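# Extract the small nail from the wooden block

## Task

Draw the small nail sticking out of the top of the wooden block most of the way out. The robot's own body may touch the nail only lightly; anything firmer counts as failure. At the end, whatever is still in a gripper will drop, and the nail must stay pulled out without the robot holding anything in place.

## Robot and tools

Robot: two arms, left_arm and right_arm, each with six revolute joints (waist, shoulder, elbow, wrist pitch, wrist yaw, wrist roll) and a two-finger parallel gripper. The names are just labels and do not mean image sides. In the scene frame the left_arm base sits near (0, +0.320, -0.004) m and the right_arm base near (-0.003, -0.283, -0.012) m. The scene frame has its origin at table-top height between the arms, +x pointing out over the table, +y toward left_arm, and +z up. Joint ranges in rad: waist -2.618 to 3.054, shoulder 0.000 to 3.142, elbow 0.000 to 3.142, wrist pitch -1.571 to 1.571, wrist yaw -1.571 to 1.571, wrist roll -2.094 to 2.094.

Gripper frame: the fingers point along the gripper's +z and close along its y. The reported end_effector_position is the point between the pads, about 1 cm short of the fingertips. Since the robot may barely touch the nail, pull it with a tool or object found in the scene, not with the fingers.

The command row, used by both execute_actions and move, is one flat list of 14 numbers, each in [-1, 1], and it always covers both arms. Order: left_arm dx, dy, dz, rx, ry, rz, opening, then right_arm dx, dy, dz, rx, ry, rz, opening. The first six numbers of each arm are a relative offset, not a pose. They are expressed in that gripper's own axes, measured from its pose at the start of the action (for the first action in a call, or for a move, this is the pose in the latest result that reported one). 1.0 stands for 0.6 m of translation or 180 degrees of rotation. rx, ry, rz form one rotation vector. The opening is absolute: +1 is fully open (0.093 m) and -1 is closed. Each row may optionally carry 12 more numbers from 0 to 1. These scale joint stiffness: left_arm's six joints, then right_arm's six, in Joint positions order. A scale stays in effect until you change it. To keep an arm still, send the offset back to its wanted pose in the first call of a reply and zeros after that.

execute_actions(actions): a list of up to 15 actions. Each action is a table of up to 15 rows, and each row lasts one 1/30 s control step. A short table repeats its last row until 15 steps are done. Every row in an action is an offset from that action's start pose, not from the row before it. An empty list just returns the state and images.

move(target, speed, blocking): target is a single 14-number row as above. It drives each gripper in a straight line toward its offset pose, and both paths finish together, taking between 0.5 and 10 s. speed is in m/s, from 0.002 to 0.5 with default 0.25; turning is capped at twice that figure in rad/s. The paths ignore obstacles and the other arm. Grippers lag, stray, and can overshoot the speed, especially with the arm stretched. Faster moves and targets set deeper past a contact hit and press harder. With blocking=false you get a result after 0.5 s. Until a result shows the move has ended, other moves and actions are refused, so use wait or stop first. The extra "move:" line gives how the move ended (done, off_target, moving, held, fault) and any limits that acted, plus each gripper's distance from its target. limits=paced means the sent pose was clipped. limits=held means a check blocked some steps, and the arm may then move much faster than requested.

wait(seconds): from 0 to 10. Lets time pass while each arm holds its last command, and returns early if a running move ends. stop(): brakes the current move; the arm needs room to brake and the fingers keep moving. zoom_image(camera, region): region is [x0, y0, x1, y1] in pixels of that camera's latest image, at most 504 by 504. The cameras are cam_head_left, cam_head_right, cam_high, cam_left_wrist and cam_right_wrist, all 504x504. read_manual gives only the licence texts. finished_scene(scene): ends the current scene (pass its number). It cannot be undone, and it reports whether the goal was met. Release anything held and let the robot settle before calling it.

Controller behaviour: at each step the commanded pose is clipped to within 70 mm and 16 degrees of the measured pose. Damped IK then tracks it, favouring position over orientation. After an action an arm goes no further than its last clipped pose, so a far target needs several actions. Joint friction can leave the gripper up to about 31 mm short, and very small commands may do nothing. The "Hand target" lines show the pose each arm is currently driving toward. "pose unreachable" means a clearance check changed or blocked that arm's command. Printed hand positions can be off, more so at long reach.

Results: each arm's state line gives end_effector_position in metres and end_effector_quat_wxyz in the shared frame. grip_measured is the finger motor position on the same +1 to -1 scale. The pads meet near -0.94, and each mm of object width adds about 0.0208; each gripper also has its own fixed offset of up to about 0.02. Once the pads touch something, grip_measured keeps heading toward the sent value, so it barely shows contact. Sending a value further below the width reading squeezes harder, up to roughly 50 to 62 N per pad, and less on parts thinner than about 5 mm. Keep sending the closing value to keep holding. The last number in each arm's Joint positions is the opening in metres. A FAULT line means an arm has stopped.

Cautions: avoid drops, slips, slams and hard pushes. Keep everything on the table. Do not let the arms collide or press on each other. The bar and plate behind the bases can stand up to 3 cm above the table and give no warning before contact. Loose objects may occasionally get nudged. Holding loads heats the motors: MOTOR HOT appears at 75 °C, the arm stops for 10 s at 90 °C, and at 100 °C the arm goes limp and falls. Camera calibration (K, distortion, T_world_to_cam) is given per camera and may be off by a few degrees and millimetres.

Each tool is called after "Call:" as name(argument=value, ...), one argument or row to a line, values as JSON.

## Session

Call:
execute_actions(
  actions=[],
)

Scene clock: 0.00 s.
left_arm: end_effector_position=(+0.3360, +0.0536, +0.2074) grip_measured=+1.000 end_effector_quat_wxyz=(+0.478, +0.763, +0.389, -0.193) | right_arm: end_effector_position=(+0.2273, -0.4487, +0.2340) grip_measured=+0.999 end_effector_quat_wxyz=(+0.152, +0.949, +0.251, +0.118)
Joint positions: left_arm=[-0.331  1.745  1.344 -0.546  0.94   1.501  0.093] | right_arm=[-0.552  1.348  1.51  -1.348 -0.004  1.993  0.093]
Joint velocities: left_arm=[-0.012 -0.012 -0.012  0.037 -0.037 -0.037  0.   ] | right_arm=[-0.012  0.007 -0.002 -0.022 -0.037 -0.022 -0.   ]
Hand target (left_arm): +0.336, +0.054, +0.207; +0.478, +0.763, +0.389, -0.193
Hand target (right_arm): +0.227, -0.449, +0.234; +0.152, +0.949, +0.251, +0.118
Joint stiffness scale: left_arm=[1. 1. 1. 1. 1. 1.] | right_arm=[1. 1. 1. 1. 1. 1.]
camera_calibration (this result's frames):
cam_left_wrist: T_world_to_cam=[[-0.780132, 0.228066, -0.582564, 0.370942], [0.522273, 0.750064, -0.405753, -0.0973384], [0.344421, -0.620798, -0.704261, 0.145039], [0, 0, 0, 1]] pos_world=[0.290266, 0.0784509, 0.278747]
cam_right_wrist: T_world_to_cam=[[-0.450842, 0.829649, -0.329278, 0.557269], [0.632185, 0.557215, 0.53838, 0.0175195], [0.630145, 0.0345593, -0.775708, 0.135356], [0, 0, 0, 1]] pos_world=[0.15487, -0.476777, 0.279061]

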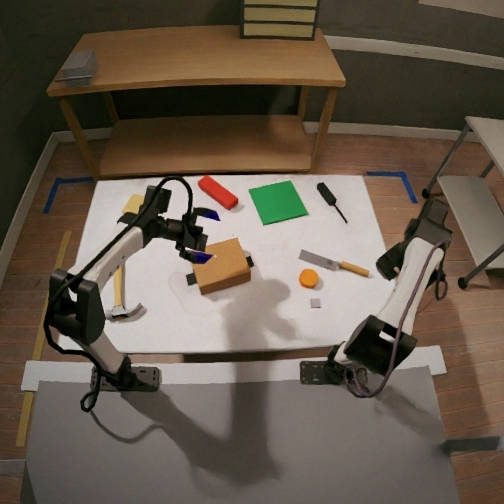

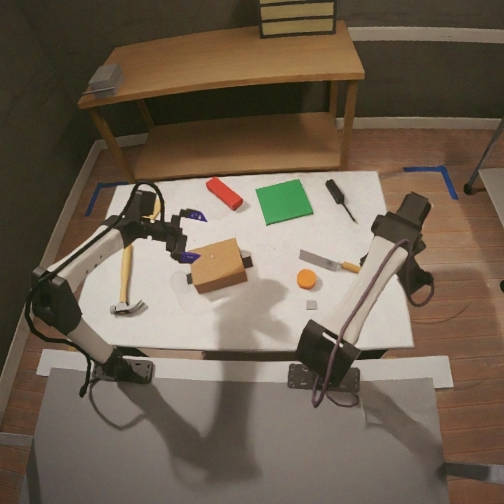

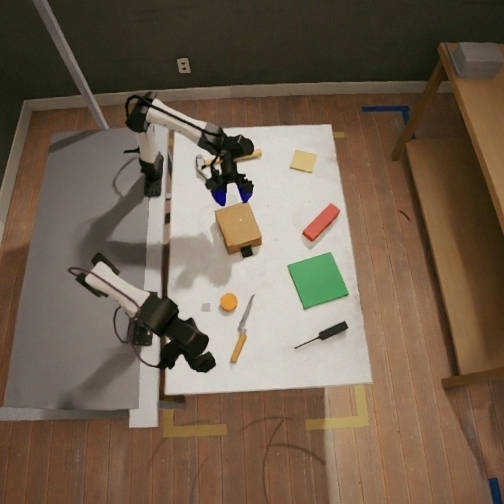

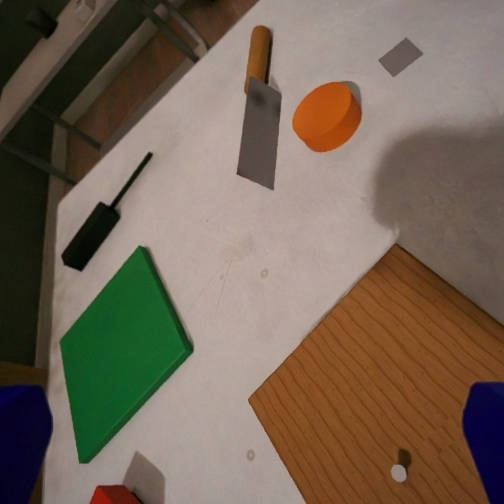

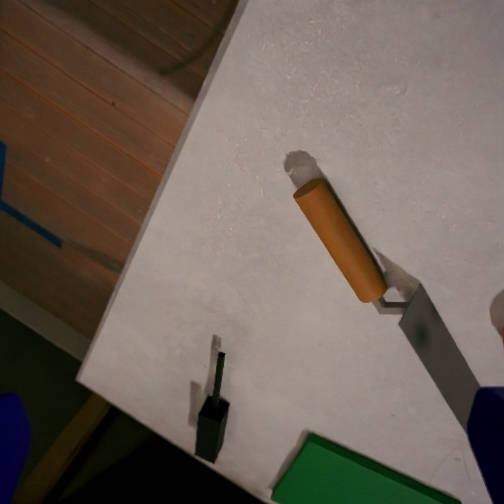

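Call:
zoom_image(
  camera="cam_head_right",
  region=[70, 180, 270, 340],
)

Call:
zoom_image(
  camera="cam_high",
  region=[160, 110, 320, 270],
)

Call:
zoom_image(
  camera="cam_head_left",
  region=[70, 180, 270, 340],
)

Region (70, 180, 270, 340) of cam_head_right's 504x504 image, scaled by 2.520, with more detail than that image has; it fills the top 403 rows of this view, and the rest is white.

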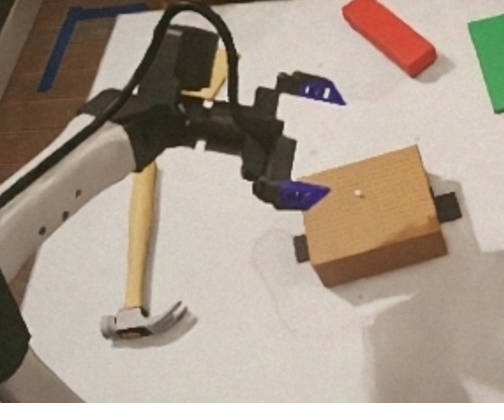

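Region (160, 110, 320, 270) of cam_high's 504x504 image, scaled by 3.150, with more detail than that image has.

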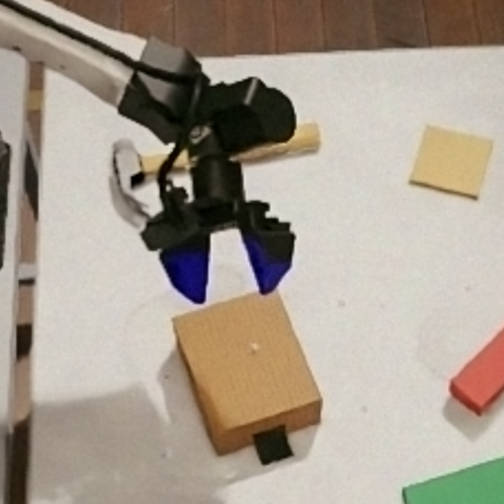

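Region (70, 180, 270, 340) of cam_head_left's 504x504 image, scaled by 2.520, with more detail than that image has; it fills the top 403 rows of this view, and the rest is white.

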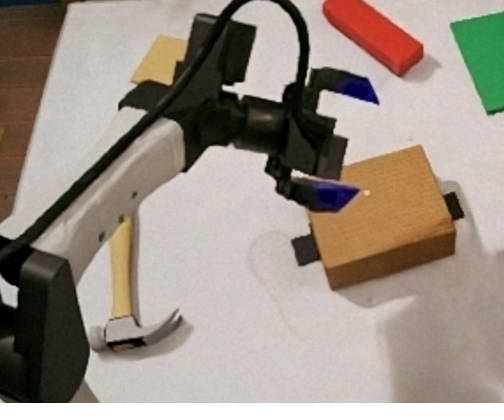

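Call:
move(
  target=[0.383,-0.139,-0.4085,-0.2025,0.3834,-0.6719,1, 0.2745,-0.377,0.0175,-0.45,0.263,-0.578,1],
  speed=0.5,
)

Scene clock: 14.43 s.
left_arm: end_effector_position=(+0.3945, +0.3782, +0.1245) grip_measured=+1.000 end_effector_quat_wxyz=(+0.009, -0.103, +0.995, -0.011) | right_arm: end_effector_position=(+0.2766, -0.1803, +0.1828) grip_measured=+0.999 end_effector_quat_wxyz=(+0.585, +0.028, +0.720, +0.372)
Joint positions: left_arm=[ 0.157  2.132  1.949 -1.419  0.008 -0.06   0.093] | right_arm=[ 0.2    0.73   0.144  0.554 -0.41   0.598  0.093]
Joint velocities: left_arm=[-0.002  0.007 -0.007 -0.095  0.051 -0.051  0.   ] | right_arm=[ 0.027 -0.002 -0.002  0.007 -0.022  0.007  0.   ]
Hand target (left_arm): +0.397, +0.382, +0.124; +0.007, -0.109, +0.994, -0.007
Hand target (right_arm): +0.275, -0.181, +0.168; +0.573, +0.030, +0.732, +0.367
Off the commanded pose (left_arm): 0.007 m, 2 deg.
Off the commanded pose (right_arm): 0.014 m, 2 deg.
Joint stiffness scale: left_arm=[1. 1. 1. 1. 1. 1.] | right_arm=[1. 1. 1. 1. 1. 1.]
move: off_target (right_arm)
camera_calibration (this result's frames):
cam_left_wrist: T_world_to_cam=[[0.208, -0.978044, 0.012876, 0.286362], [-0.891145, -0.18406, 0.414708, 0.403781], [-0.403233, -0.0977337, -0.909863, 0.390745], [0, 0, 0, 1]] pos_world=[0.457825, 0.392584, 0.184386]
cam_right_wrist: T_world_to_cam=[[0.379308, -0.73507, -0.561959, -0.129308], [-0.660169, 0.210548, -0.721004, 0.389577], [0.648308, 0.64447, -0.405408, 0.0925931], [0, 0, 0, 1]] pos_world=[0.246205, -0.236748, 0.245759]

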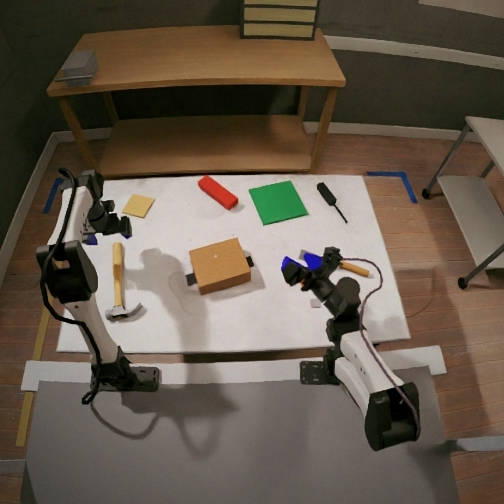

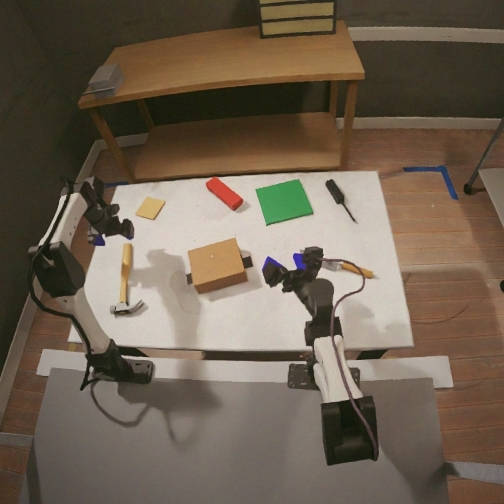

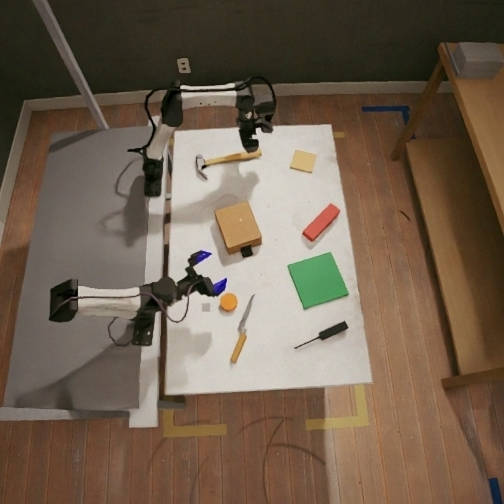

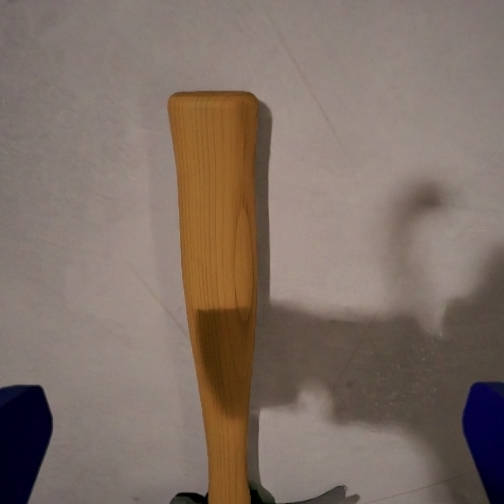

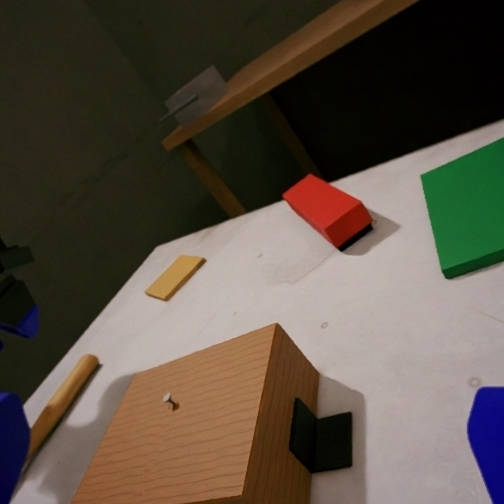

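Call:
move(
  target=[-0.007,0.028,0.174,0,0,0,0.3, 0.1405,0.039,0.092,-0.171,0.11,-0.21,1],
  speed=0.4,
)

Scene clock: 17.63 s.
left_arm: end_effector_position=(+0.3981, +0.3913, +0.0274) grip_measured=+0.302 end_effector_quat_wxyz=(+0.008, -0.103, +0.995, -0.012) | right_arm: end_effector_position=(+0.2888, -0.0975, +0.1259) grip_measured=+1.000 end_effector_quat_wxyz=(+0.534, -0.414, +0.658, +0.333)
Joint positions: left_arm=[ 0.191  2.188  1.647 -1.064  0.008 -0.026  0.06 ] | right_arm=[ 0.243  1.381  0.377  0.669 -0.932 -0.277  0.093]
Joint velocities: left_arm=[-0.007 -0.027 -0.012 -0.081 -0.037 -0.051  0.   ] | right_arm=[-0.012 -0.017 -0.017 -0.022 -0.066 -0.007  0.001]
Hand target (left_arm): +0.399, +0.394, +0.020; +0.009, -0.103, +0.995, -0.012
Hand target (right_arm): +0.288, -0.095, +0.126; +0.529, -0.420, +0.656, +0.336
Off the commanded pose (left_arm): 0.008 m, 0 deg.
Off the commanded pose (right_arm): 0.002 m, 1 deg.
Joint stiffness scale: left_arm=[1. 1. 1. 1. 1. 1.] | right_arm=[1. 1. 1. 1. 1. 1.]
move: done
camera_calibration (this result's frames):
cam_left_wrist: T_world_to_cam=[[0.207958, -0.978039, 0.0139181, 0.299683], [-0.890414, -0.183398, 0.416568, 0.449008], [-0.404867, -0.0990213, -0.908998, 0.306208], [0, 0, 0, 1]] pos_world=[0.461455, 0.40577, 0.0871288]
cam_right_wrist: T_world_to_cam=[[0.891436, -0.45293, 0.0140018, -0.297956], [-0.268108, -0.552085, -0.789506, 0.160256], [0.365321, 0.700041, -0.613583, 0.121538], [0, 0, 0, 1]] pos_world=[0.264174, -0.131559, 0.205269]

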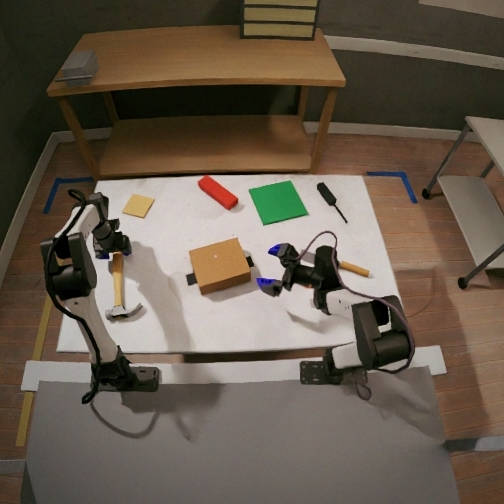

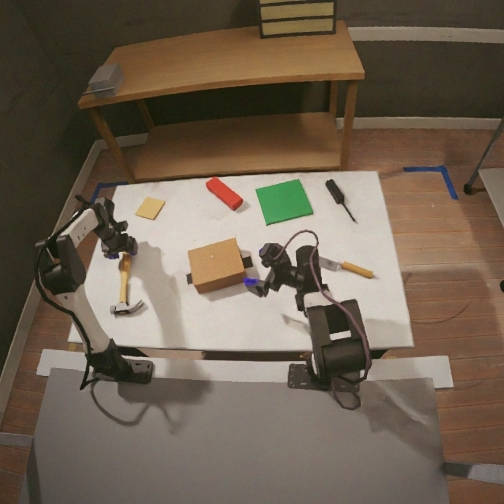

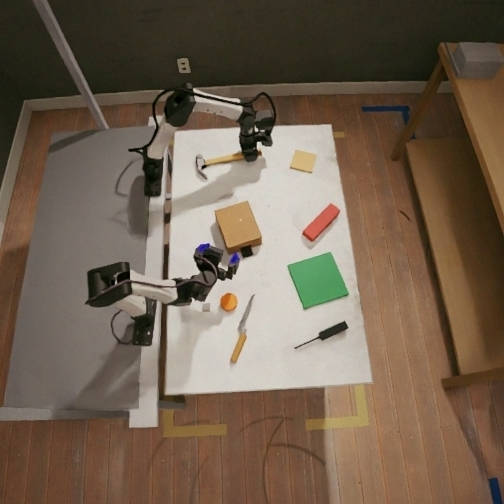

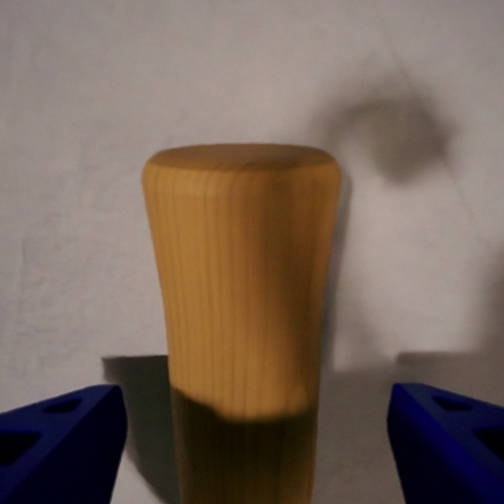

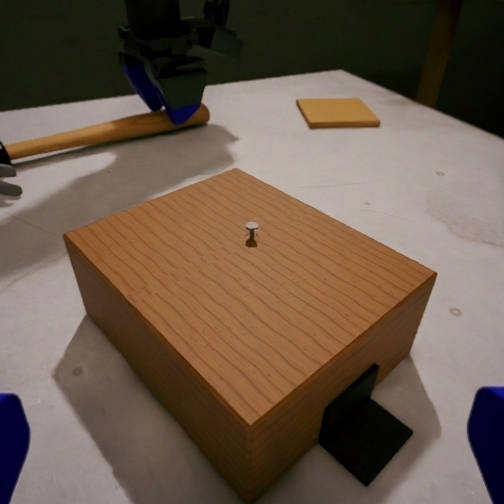

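Call:
execute_actions(
  actions=[
    [[0,0.005,0.018,0,0,0,0.3,0,0,0,0,0,0,1],[0,0.005,0.022,0,0,0,0.25,0,0,0,0,0,0,1],[0,0.005,0.026,0,0,0,0.2,0,0,0,0,0,0,1],[0,0.005,0.03,0,0,0,0.15,0,0,0,0,0,0,1],[0,0.005,0.032,0,0,0,0.1,0,0,0,0,0,0,1],[0,0.005,0.032,0,0,0,0.05,0,0,0,0,0,0,1],[0,0.005,0.032,0,0,0,0.0,0,0,0,0,0,0,1],[0,0.005,0.032,0,0,0,0.0,0,0,0,0,0,0,1],[0,0.005,0.032,0,0,0,-0.05,0,0,0,0,0,0,1],[0,0.005,0.032,0,0,0,-0.1,0,0,0,0,0,0,1],[0,0.005,0.032,0,0,0,-0.15,0,0,0,0,0,0,1],[0,0.005,0.032,0,0,0,-0.2,0,0,0,0,0,0,1],[0,0.005,0.032,0,0,0,-0.3,0,0,0,0,0,0,1],[0,0.005,0.032,0,0,0,-0.4,0,0,0,0,0,0,1],[0,0.005,0.032,0,0,0,-0.5,0,0,0,0,0,0,1]],
  ],
)

Scene clock: 18.73 s.
left_arm: end_effector_position=(+0.3962, +0.3913, +0.0168) grip_measured=-0.390 end_effector_quat_wxyz=(+0.006, -0.102, +0.995, -0.012) | right_arm: end_effector_position=(+0.2890, -0.0974, +0.1263) grip_measured=+1.000 end_effector_quat_wxyz=(+0.535, -0.415, +0.657, +0.332)
Joint positions: left_arm=[ 0.192  2.196  1.617 -1.03   0.007 -0.024  0.026] | right_arm=[ 0.243  1.381  0.377  0.671 -0.932 -0.279  0.093]
Joint velocities: left_arm=[ 0.007 -0.002  0.022 -0.051 -0.037 -0.066 -0.043] | right_arm=[-0.027 -0.012  0.002  0.022  0.007 -0.037 -0.   ]
Hand target (left_arm): +0.398, +0.394, +0.008; +0.008, -0.103, +0.995, -0.012
Hand target (right_arm): +0.289, -0.097, +0.126; +0.534, -0.413, +0.658, +0.333
Off the commanded pose (left_arm): 0.009 m, 0 deg.
Off the commanded pose (right_arm): 0.000 m, 0 deg.
Joint stiffness scale: left_arm=[1. 1. 1. 1. 1. 1.] | right_arm=[1. 1. 1. 1. 1. 1.]
camera_calibration (this result's frames):
cam_left_wrist: T_world_to_cam=[[0.207213, -0.978214, 0.0126723, 0.300592], [-0.888762, -0.18282, 0.420332, 0.450788], [-0.408858, -0.0983611, -0.907282, 0.297174], [0, 0, 0, 1]] pos_world=[0.459858, 0.405687, 0.0763305]
cam_right_wrist: T_world_to_cam=[[0.891626, -0.452408, 0.018155, -0.298577], [-0.26445, -0.552899, -0.79017, 0.159492], [0.367517, 0.699735, -0.612618, 0.12089], [0, 0, 0, 1]] pos_world=[0.263967, -0.131486, 0.205506]

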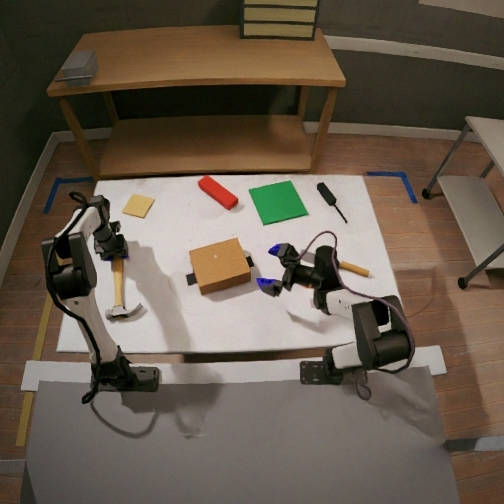

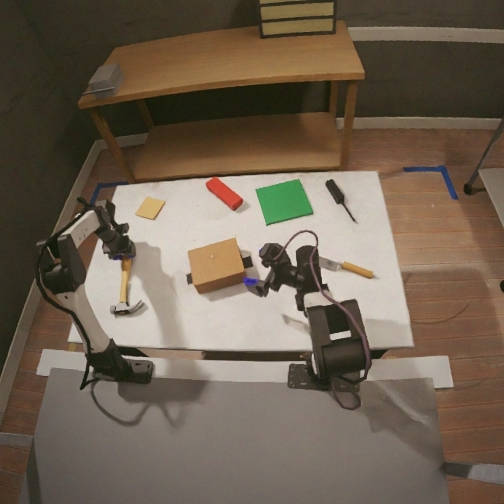

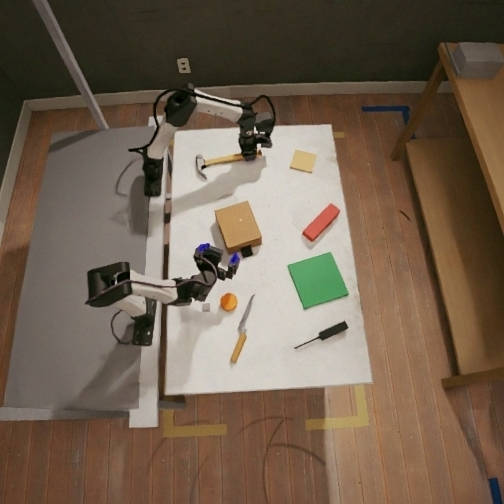

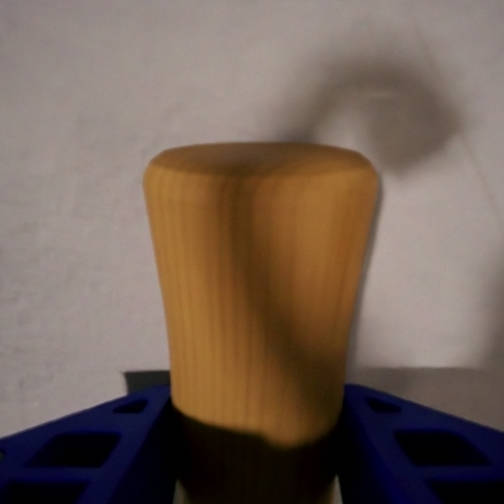

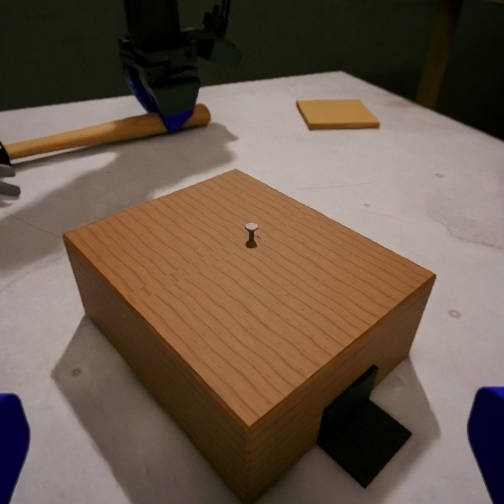

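Call:
move(
  target=[0.05,0,-0.33,0,-0.06,0,-0.5,0,0,0,0,0,0,1],
  speed=0.2,
)

Scene clock: 20.67 s.
left_arm: end_effector_position=(+0.3700, +0.3896, +0.2016) grip_measured=-0.397 end_effector_quat_wxyz=(+0.103, -0.102, +0.989, -0.004) | right_arm: end_effector_position=(+0.2891, -0.0974, +0.1266) grip_measured=+1.000 end_effector_quat_wxyz=(+0.536, -0.415, +0.656, +0.332)
Joint positions: left_arm=[ 0.192  1.896  1.908 -1.428  0.007 -0.024  0.026] | right_arm=[ 0.243  1.381  0.377  0.673 -0.932 -0.279  0.093]
Joint velocities: left_arm=[-0.027  0.007  0.002  0.037  0.007  0.007 -0.001] | right_arm=[-0.002  0.002 -0.022  0.007  0.022 -0.051 -0.001]
Hand target (left_arm): +0.361, +0.387, +0.213; +0.100, -0.102, +0.990, -0.003
Hand target (right_arm): +0.289, -0.097, +0.126; +0.535, -0.415, +0.657, +0.332
Off the commanded pose (left_arm): 0.014 m, 0 deg.
Off the commanded pose (right_arm): 0.000 m, 0 deg.
Joint stiffness scale: left_arm=[1. 1. 1. 1. 1. 1.] | right_arm=[1. 1. 1. 1. 1. 1.]
move: off_target (left_arm)
camera_calibration (this result's frames):
cam_left_wrist: T_world_to_cam=[[0.207459, -0.978075, 0.0181567, 0.300831], [-0.951149, -0.197341, 0.23743, 0.415195], [-0.228641, -0.0665267, -0.971235, 0.387704], [0, 0, 0, 1]] pos_world=[0.421147, 0.401963, 0.27251]
cam_right_wrist: T_world_to_cam=[[0.891593, -0.452396, 0.0200048, -0.298912], [-0.262652, -0.552617, -0.790967, 0.159446], [0.368885, 0.699966, -0.611532, 0.120545], [0, 0, 0, 1]] pos_world=[0.263919, -0.131491, 0.205814]

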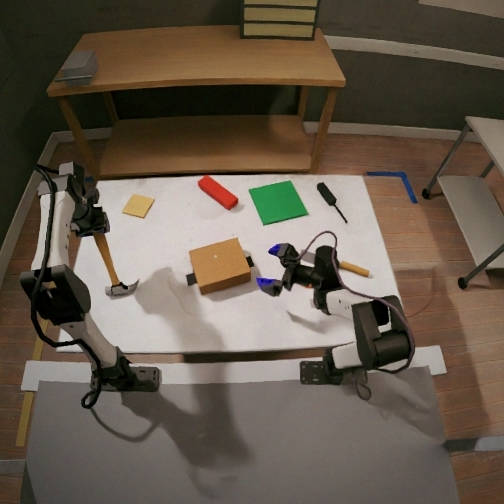

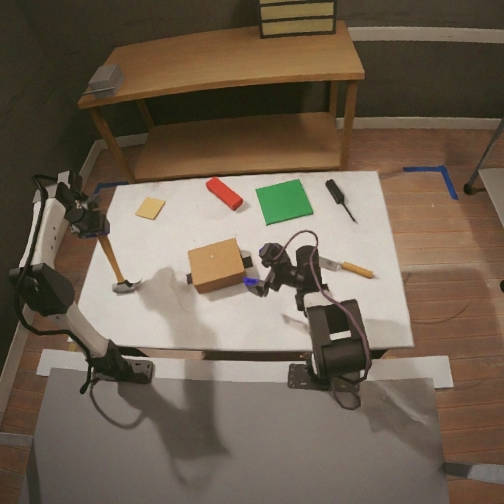

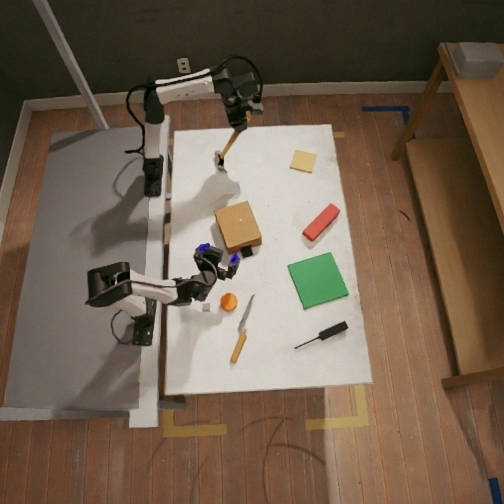

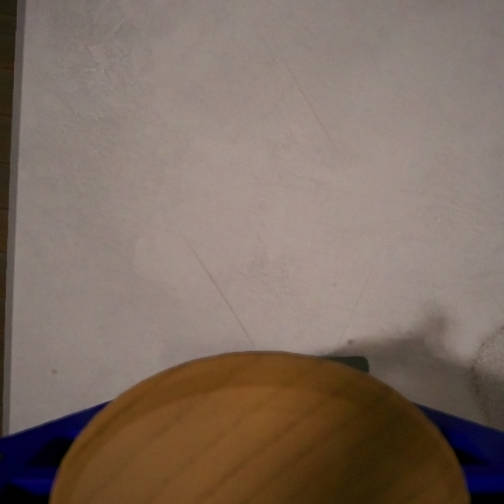

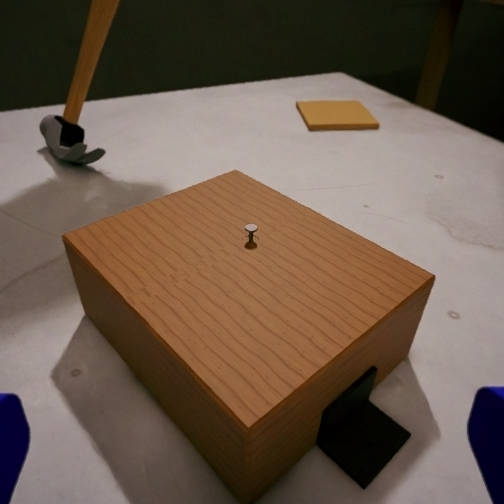

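Call:
move(
  target=[0.16,0,-0.09,0,0.028,0,-0.45,0,0,0,0,0,0,1],
  speed=0.15,
)

Scene clock: 22.33 s.
left_arm: end_effector_position=(+0.2706, +0.3719, +0.2281) grip_measured=-0.397 end_effector_quat_wxyz=(+0.066, -0.102, +0.992, -0.007) | right_arm: end_effector_position=(+0.2892, -0.0974, +0.1270) grip_measured=+1.000 end_effector_quat_wxyz=(+0.537, -0.415, +0.655, +0.331)
Joint positions: left_arm=[ 0.192  1.602  1.697 -1.583  0.007 -0.024  0.026] | right_arm=[ 0.243  1.381  0.377  0.675 -0.932 -0.279  0.093]
Joint velocities: left_arm=[-0.012 -0.007 -0.017  0.007  0.037  0.081  0.   ] | right_arm=[-0.002 -0.002 -0.007 -0.037 -0.066 -0.037 -0.   ]
Hand target (left_arm): +0.266, +0.370, +0.233; +0.074, -0.102, +0.992, -0.007
Hand target (right_arm): +0.289, -0.097, +0.127; +0.536, -0.415, +0.656, +0.332
Off the commanded pose (left_arm): 0.008 m, 1 deg.
Off the commanded pose (right_arm): 0.000 m, 0 deg.
Joint stiffness scale: left_arm=[1. 1. 1. 1. 1. 1.] | right_arm=[1. 1. 1. 1. 1. 1.]
joint sent to its limit (left arm) — the command would take joint 4 (wrist pitch) past its lower limit, so that joint was sent only as far as its limit.
move: done
camera_calibration (this result's frames):
cam_left_wrist: T_world_to_cam=[[0.20749, -0.978105, 0.0160828, 0.304129], [-0.931739, -0.192592, 0.307849, 0.287731], [-0.298011, -0.0788606, -0.951299, 0.40837], [0, 0, 0, 1]] pos_world=[0.326685, 0.385089, 0.295013]
cam_right_wrist: T_world_to_cam=[[0.891555, -0.452384, 0.0218546, -0.299247], [-0.260852, -0.552334, -0.79176, 0.1594], [0.370251, 0.700197, -0.610442, 0.1202], [0, 0, 0, 1]] pos_world=[0.263871, -0.131496, 0.206121]

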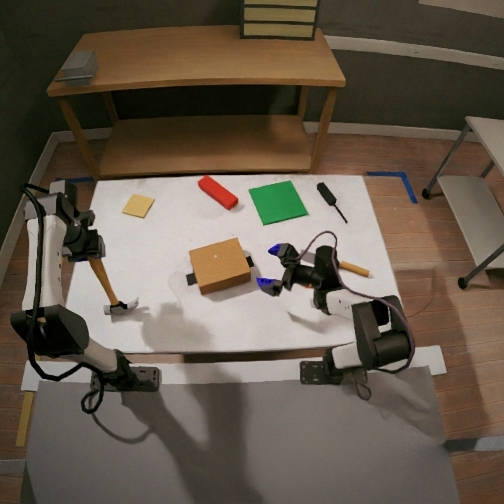

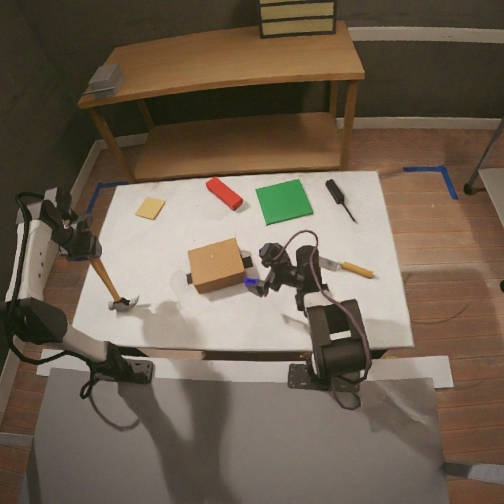

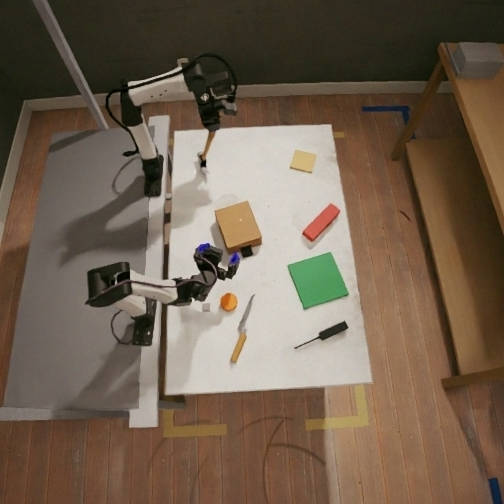

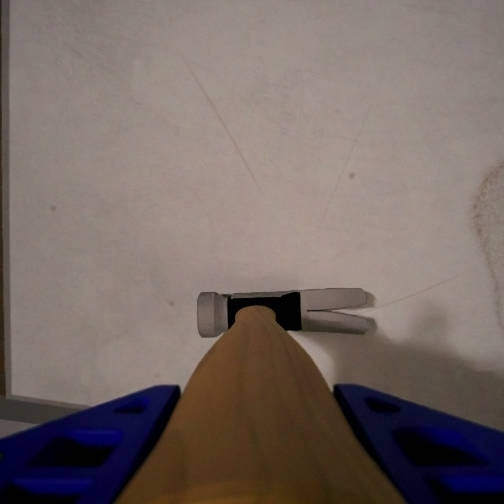

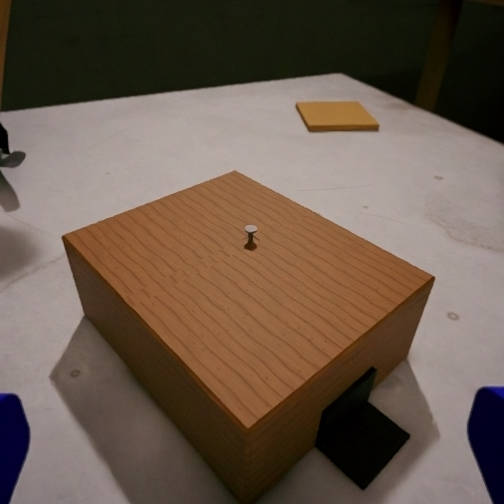

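Call:
execute_actions(
  actions=[
    [[0,0,-0.015,0,0,0,-0.6,0,0,0,0,0,0,1],[0,0,-0.025,0,-0.005,0,-0.6,0,0,0,0,0,0,1],[0,0,-0.035,0,-0.01,0,-0.6,0,0,0,0,0,0,1],[-0.003,0,-0.045,0,-0.015,0,-0.6,0,0,0,0,0,0,1],[-0.006,0,-0.055,0,-0.02,0,-0.6,0,0,0,0,0,0,1],[-0.009,0,-0.065,0,-0.03,0,-0.6,0,0,0,0,0,0,1],[-0.012,0,-0.072,0,-0.04,0,-0.6,0,0,0,0,0,0,1],[-0.016,0,-0.078,0,-0.05,0,-0.6,0,0,0,0,0,0,1],[-0.02,0,-0.082,0,-0.06,0,-0.6,0,0,0,0,0,0,1],[-0.025,0,-0.085,0,-0.07,0,-0.6,0,0,0,0,0,0,1],[-0.03,0,-0.085,0,-0.08,0,-0.6,0,0,0,0,0,0,1],[-0.035,0,-0.085,0,-0.09,0,-0.6,0,0,0,0,0,0,1],[-0.04,0,-0.085,0,-0.10,0,-0.6,0,0,0,0,0,0,1],[-0.045,0,-0.085,0,-0.11,0,-0.6,0,0,0,0,0,0,1],[-0.05,0,-0.085,0,-0.115,0,-0.6,0,0,0,0,0,0,1]],
  ],
)

Call:
wait(
  seconds=0.3,
)

Scene clock: 24.47 s.
left_arm: end_effector_position=(+0.2729, +0.3731, +0.2695) grip_measured=-0.397 end_effector_quat_wxyz=(+0.173, -0.102, +0.980, +0.002) | right_arm: end_effector_position=(+0.2893, -0.0974, +0.1274) grip_measured=+1.000 end_effector_quat_wxyz=(+0.538, -0.416, +0.655, +0.331)
Joint positions: left_arm=[ 0.192  1.478  1.713 -1.508  0.007 -0.024  0.026] | right_arm=[ 0.243  1.381  0.377  0.677 -0.932 -0.279  0.093]
Joint velocities: left_arm=[ 0.017 -0.452 -0.437  0.549 -0.066 -0.037 -0.   ] | right_arm=[ 0.002  0.007  0.012 -0.007 -0.007  0.007  0.001]
Hand target (left_arm): +0.291, +0.377, +0.284; +0.239, -0.100, +0.966, +0.009
Hand target (right_arm): +0.289, -0.097, +0.127; +0.537, -0.415, +0.655, +0.331
Off the commanded pose (left_arm): 0.024 m, 8 deg.
Off the commanded pose (right_arm): 0.000 m, 0 deg.
Joint stiffness scale: left_arm=[1. 1. 1. 1. 1. 1.] | right_arm=[1. 1. 1. 1. 1. 1.]
camera_calibration (this result's frames):
cam_left_wrist: T_world_to_cam=[[0.206975, -0.978095, 0.0221546, 0.302588], [-0.974134, -0.203932, 0.0973377, 0.349885], [-0.0906875, -0.041728, -0.995005, 0.389927], [0, 0, 0, 1]] pos_world=[0.313568, 0.383583, 0.347218]
cam_right_wrist: T_world_to_cam=[[0.891513, -0.452374, 0.0237044, -0.299581], [-0.25905, -0.552051, -0.792548, 0.159352], [0.371614, 0.700427, -0.609348, 0.119854], [0, 0, 0, 1]] pos_world=[0.263822, -0.131501, 0.206428]

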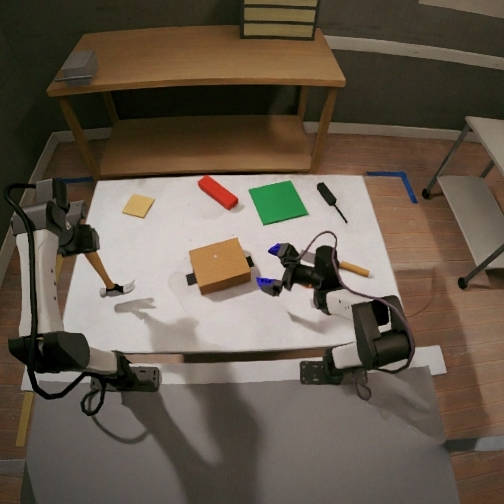

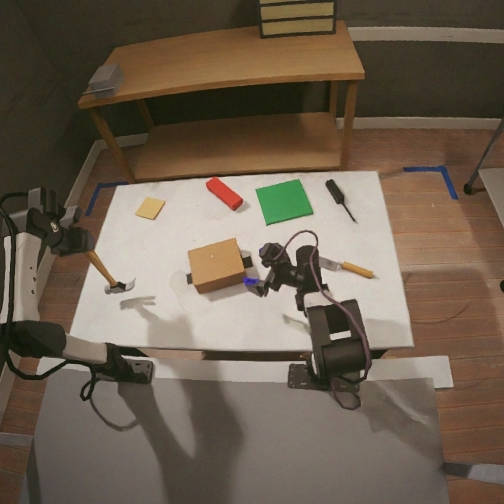

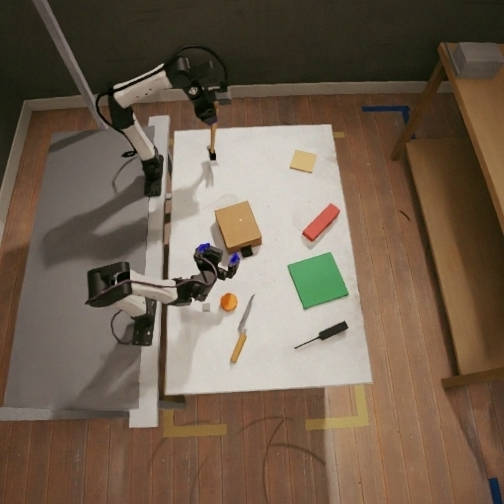

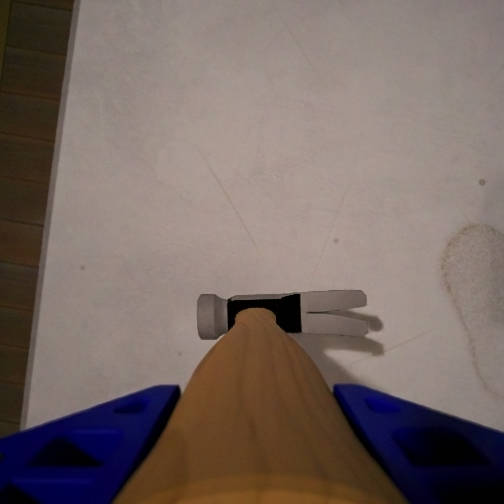

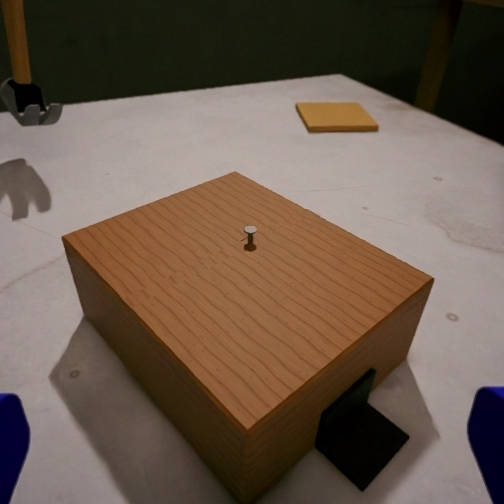

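Scene clock: 24.77 s.
left_arm: end_effector_position=(+0.2795, +0.3743, +0.2699) grip_measured=-0.397 end_effector_quat_wxyz=(+0.195, -0.101, +0.976, +0.003) | right_arm: end_effector_position=(+0.2893, -0.0974, +0.1274) grip_measured=+1.000 end_effector_quat_wxyz=(+0.538, -0.416, +0.655, +0.331)
Joint positions: left_arm=[ 0.192  1.458  1.681 -1.45   0.007 -0.024  0.026] | right_arm=[ 0.243  1.381  0.377  0.677 -0.932 -0.279  0.093]
Joint velocities: left_arm=[-0.007 -0.032  0.002 -0.007 -0.007 -0.051 -0.001] | right_arm=[ 0.002 -0.002 -0.007 -0.022  0.081 -0.066  0.001]
Hand target (left_arm): +0.291, +0.377, +0.284; +0.239, -0.100, +0.966, +0.009
Hand target (right_arm): +0.289, -0.097, +0.127; +0.537, -0.415, +0.655, +0.331
Off the commanded pose (left_arm): 0.019 m, 6 deg.
Off the commanded pose (right_arm): 0.000 m, 0 deg.
Joint stiffness scale: left_arm=[1. 1. 1. 1. 1. 1.] | right_arm=[1. 1. 1. 1. 1. 1.]
wait: 0.30 s; no rest
camera_calibration (this result's frames):
cam_left_wrist: T_world_to_cam=[[0.206706, -0.978123, 0.0234005, 0.30215], [-0.977296, -0.205275, 0.0524753, 0.369977], [-0.0465238, -0.0337162, -0.998348, 0.376537], [0, 0, 0, 1]] pos_world=[0.316639, 0.384182, 0.34943]
cam_right_wrist: T_world_to_cam=[[0.891513, -0.452374, 0.0237044, -0.299581], [-0.25905, -0.552051, -0.792548, 0.159352], [0.371614, 0.700427, -0.609348, 0.119854], [0, 0, 0, 1]] pos_world=[0.263822, -0.131501, 0.206428]

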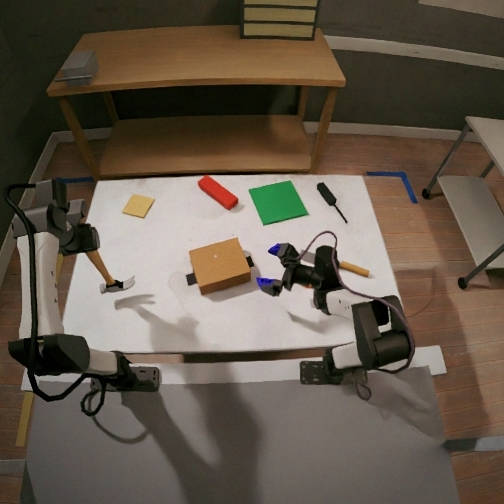

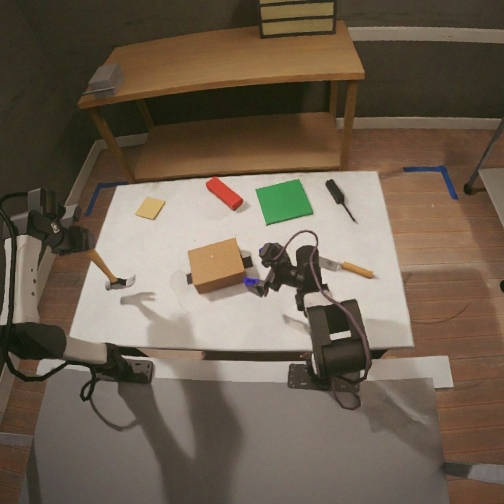

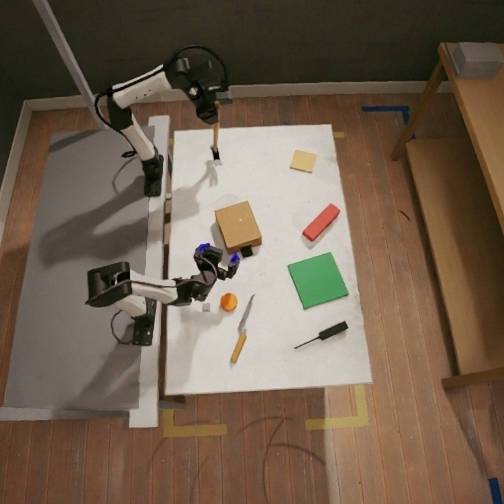

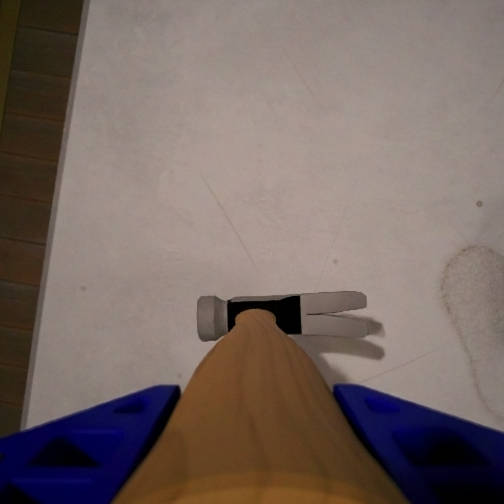

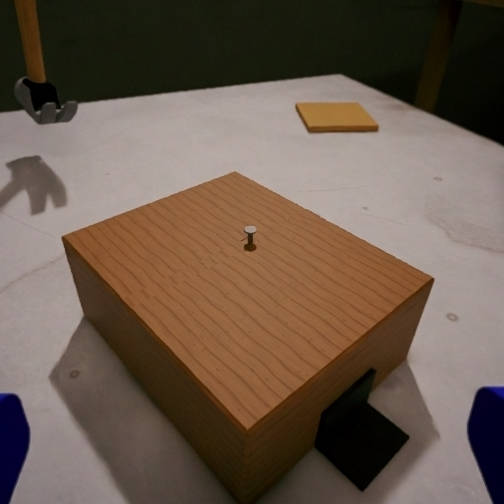

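Call:
move(
  target=[-0.037,-0.136,0.042,-0.172,-0.059,-0.307,-0.6,0,0,0,0,0,0,1],
  speed=0.4,
)

Scene clock: 27.60 s.
left_arm: end_effector_position=(+0.3173, +0.2976, +0.2407) grip_measured=-0.397 end_effector_quat_wxyz=(+0.244, -0.559, +0.783, +0.122) | right_arm: end_effector_position=(+0.2895, -0.0973, +0.1278) grip_measured=+1.000 end_effector_quat_wxyz=(+0.539, -0.416, +0.654, +0.331)
Joint positions: left_arm=[-0.325  1.755  1.813 -1.586 -0.536 -1.55   0.026] | right_arm=[ 0.243  1.381  0.377  0.68  -0.932 -0.279  0.093]
Joint velocities: left_arm=[ 0.017 -0.002  0.002  0.022 -0.007  0.037 -0.   ] | right_arm=[-0.002 -0.012  0.002 -0.037 -0.051  0.051 -0.001]
Hand target (left_arm): +0.324, +0.301, +0.256; +0.278, -0.562, +0.770, +0.119
Hand target (right_arm): +0.289, -0.097, +0.127; +0.538, -0.416, +0.655, +0.331
Off the commanded pose (left_arm): 0.019 m, 7 deg.
Off the commanded pose (right_arm): 0.000 m, 0 deg.
Joint stiffness scale: left_arm=[1. 1. 1. 1. 1. 1.] | right_arm=[1. 1. 1. 1. 1. 1.]
joint sent to its limit (left arm) — the command would take joint 4 (wrist pitch) past its lower limit, so that joint was sent only as far as its limit.
move: off_target (left_arm)
camera_calibration (this result's frames):
cam_left_wrist: T_world_to_cam=[[0.938402, -0.337503, 0.0741158, -0.214963], [-0.329534, -0.938627, -0.101919, 0.442619], [0.103965, 0.0712171, -0.992028, 0.266033], [0, 0, 0, 1]] pos_world=[0.319921, 0.323957, 0.324955]
cam_right_wrist: T_world_to_cam=[[0.891467, -0.452363, 0.025554, -0.299916], [-0.257246, -0.551768, -0.793333, 0.159303], [0.372975, 0.700657, -0.608252, 0.119508], [0, 0, 0, 1]] pos_world=[0.263772, -0.131506, 0.206736]

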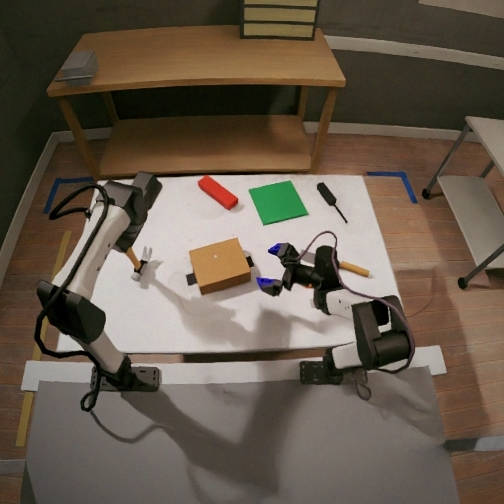

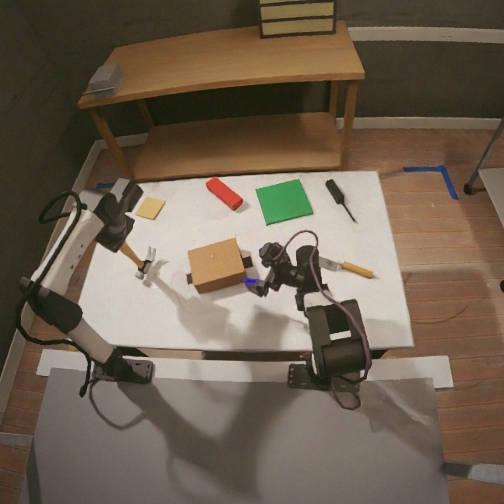

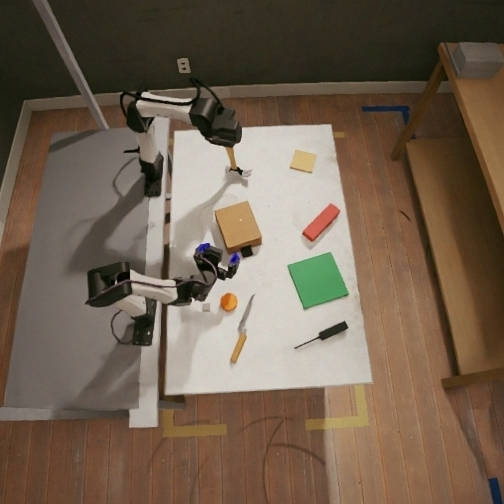

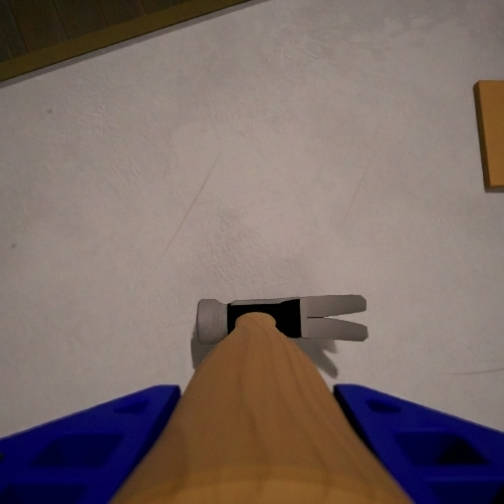

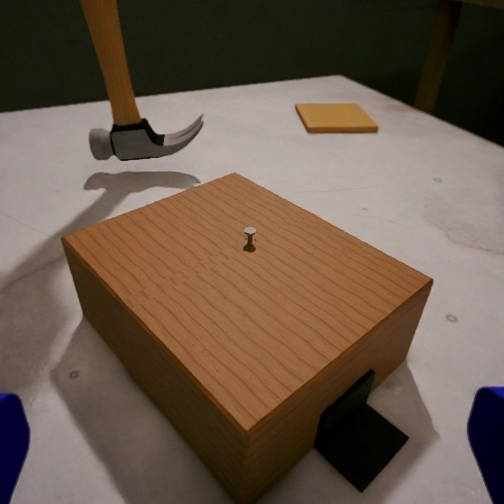

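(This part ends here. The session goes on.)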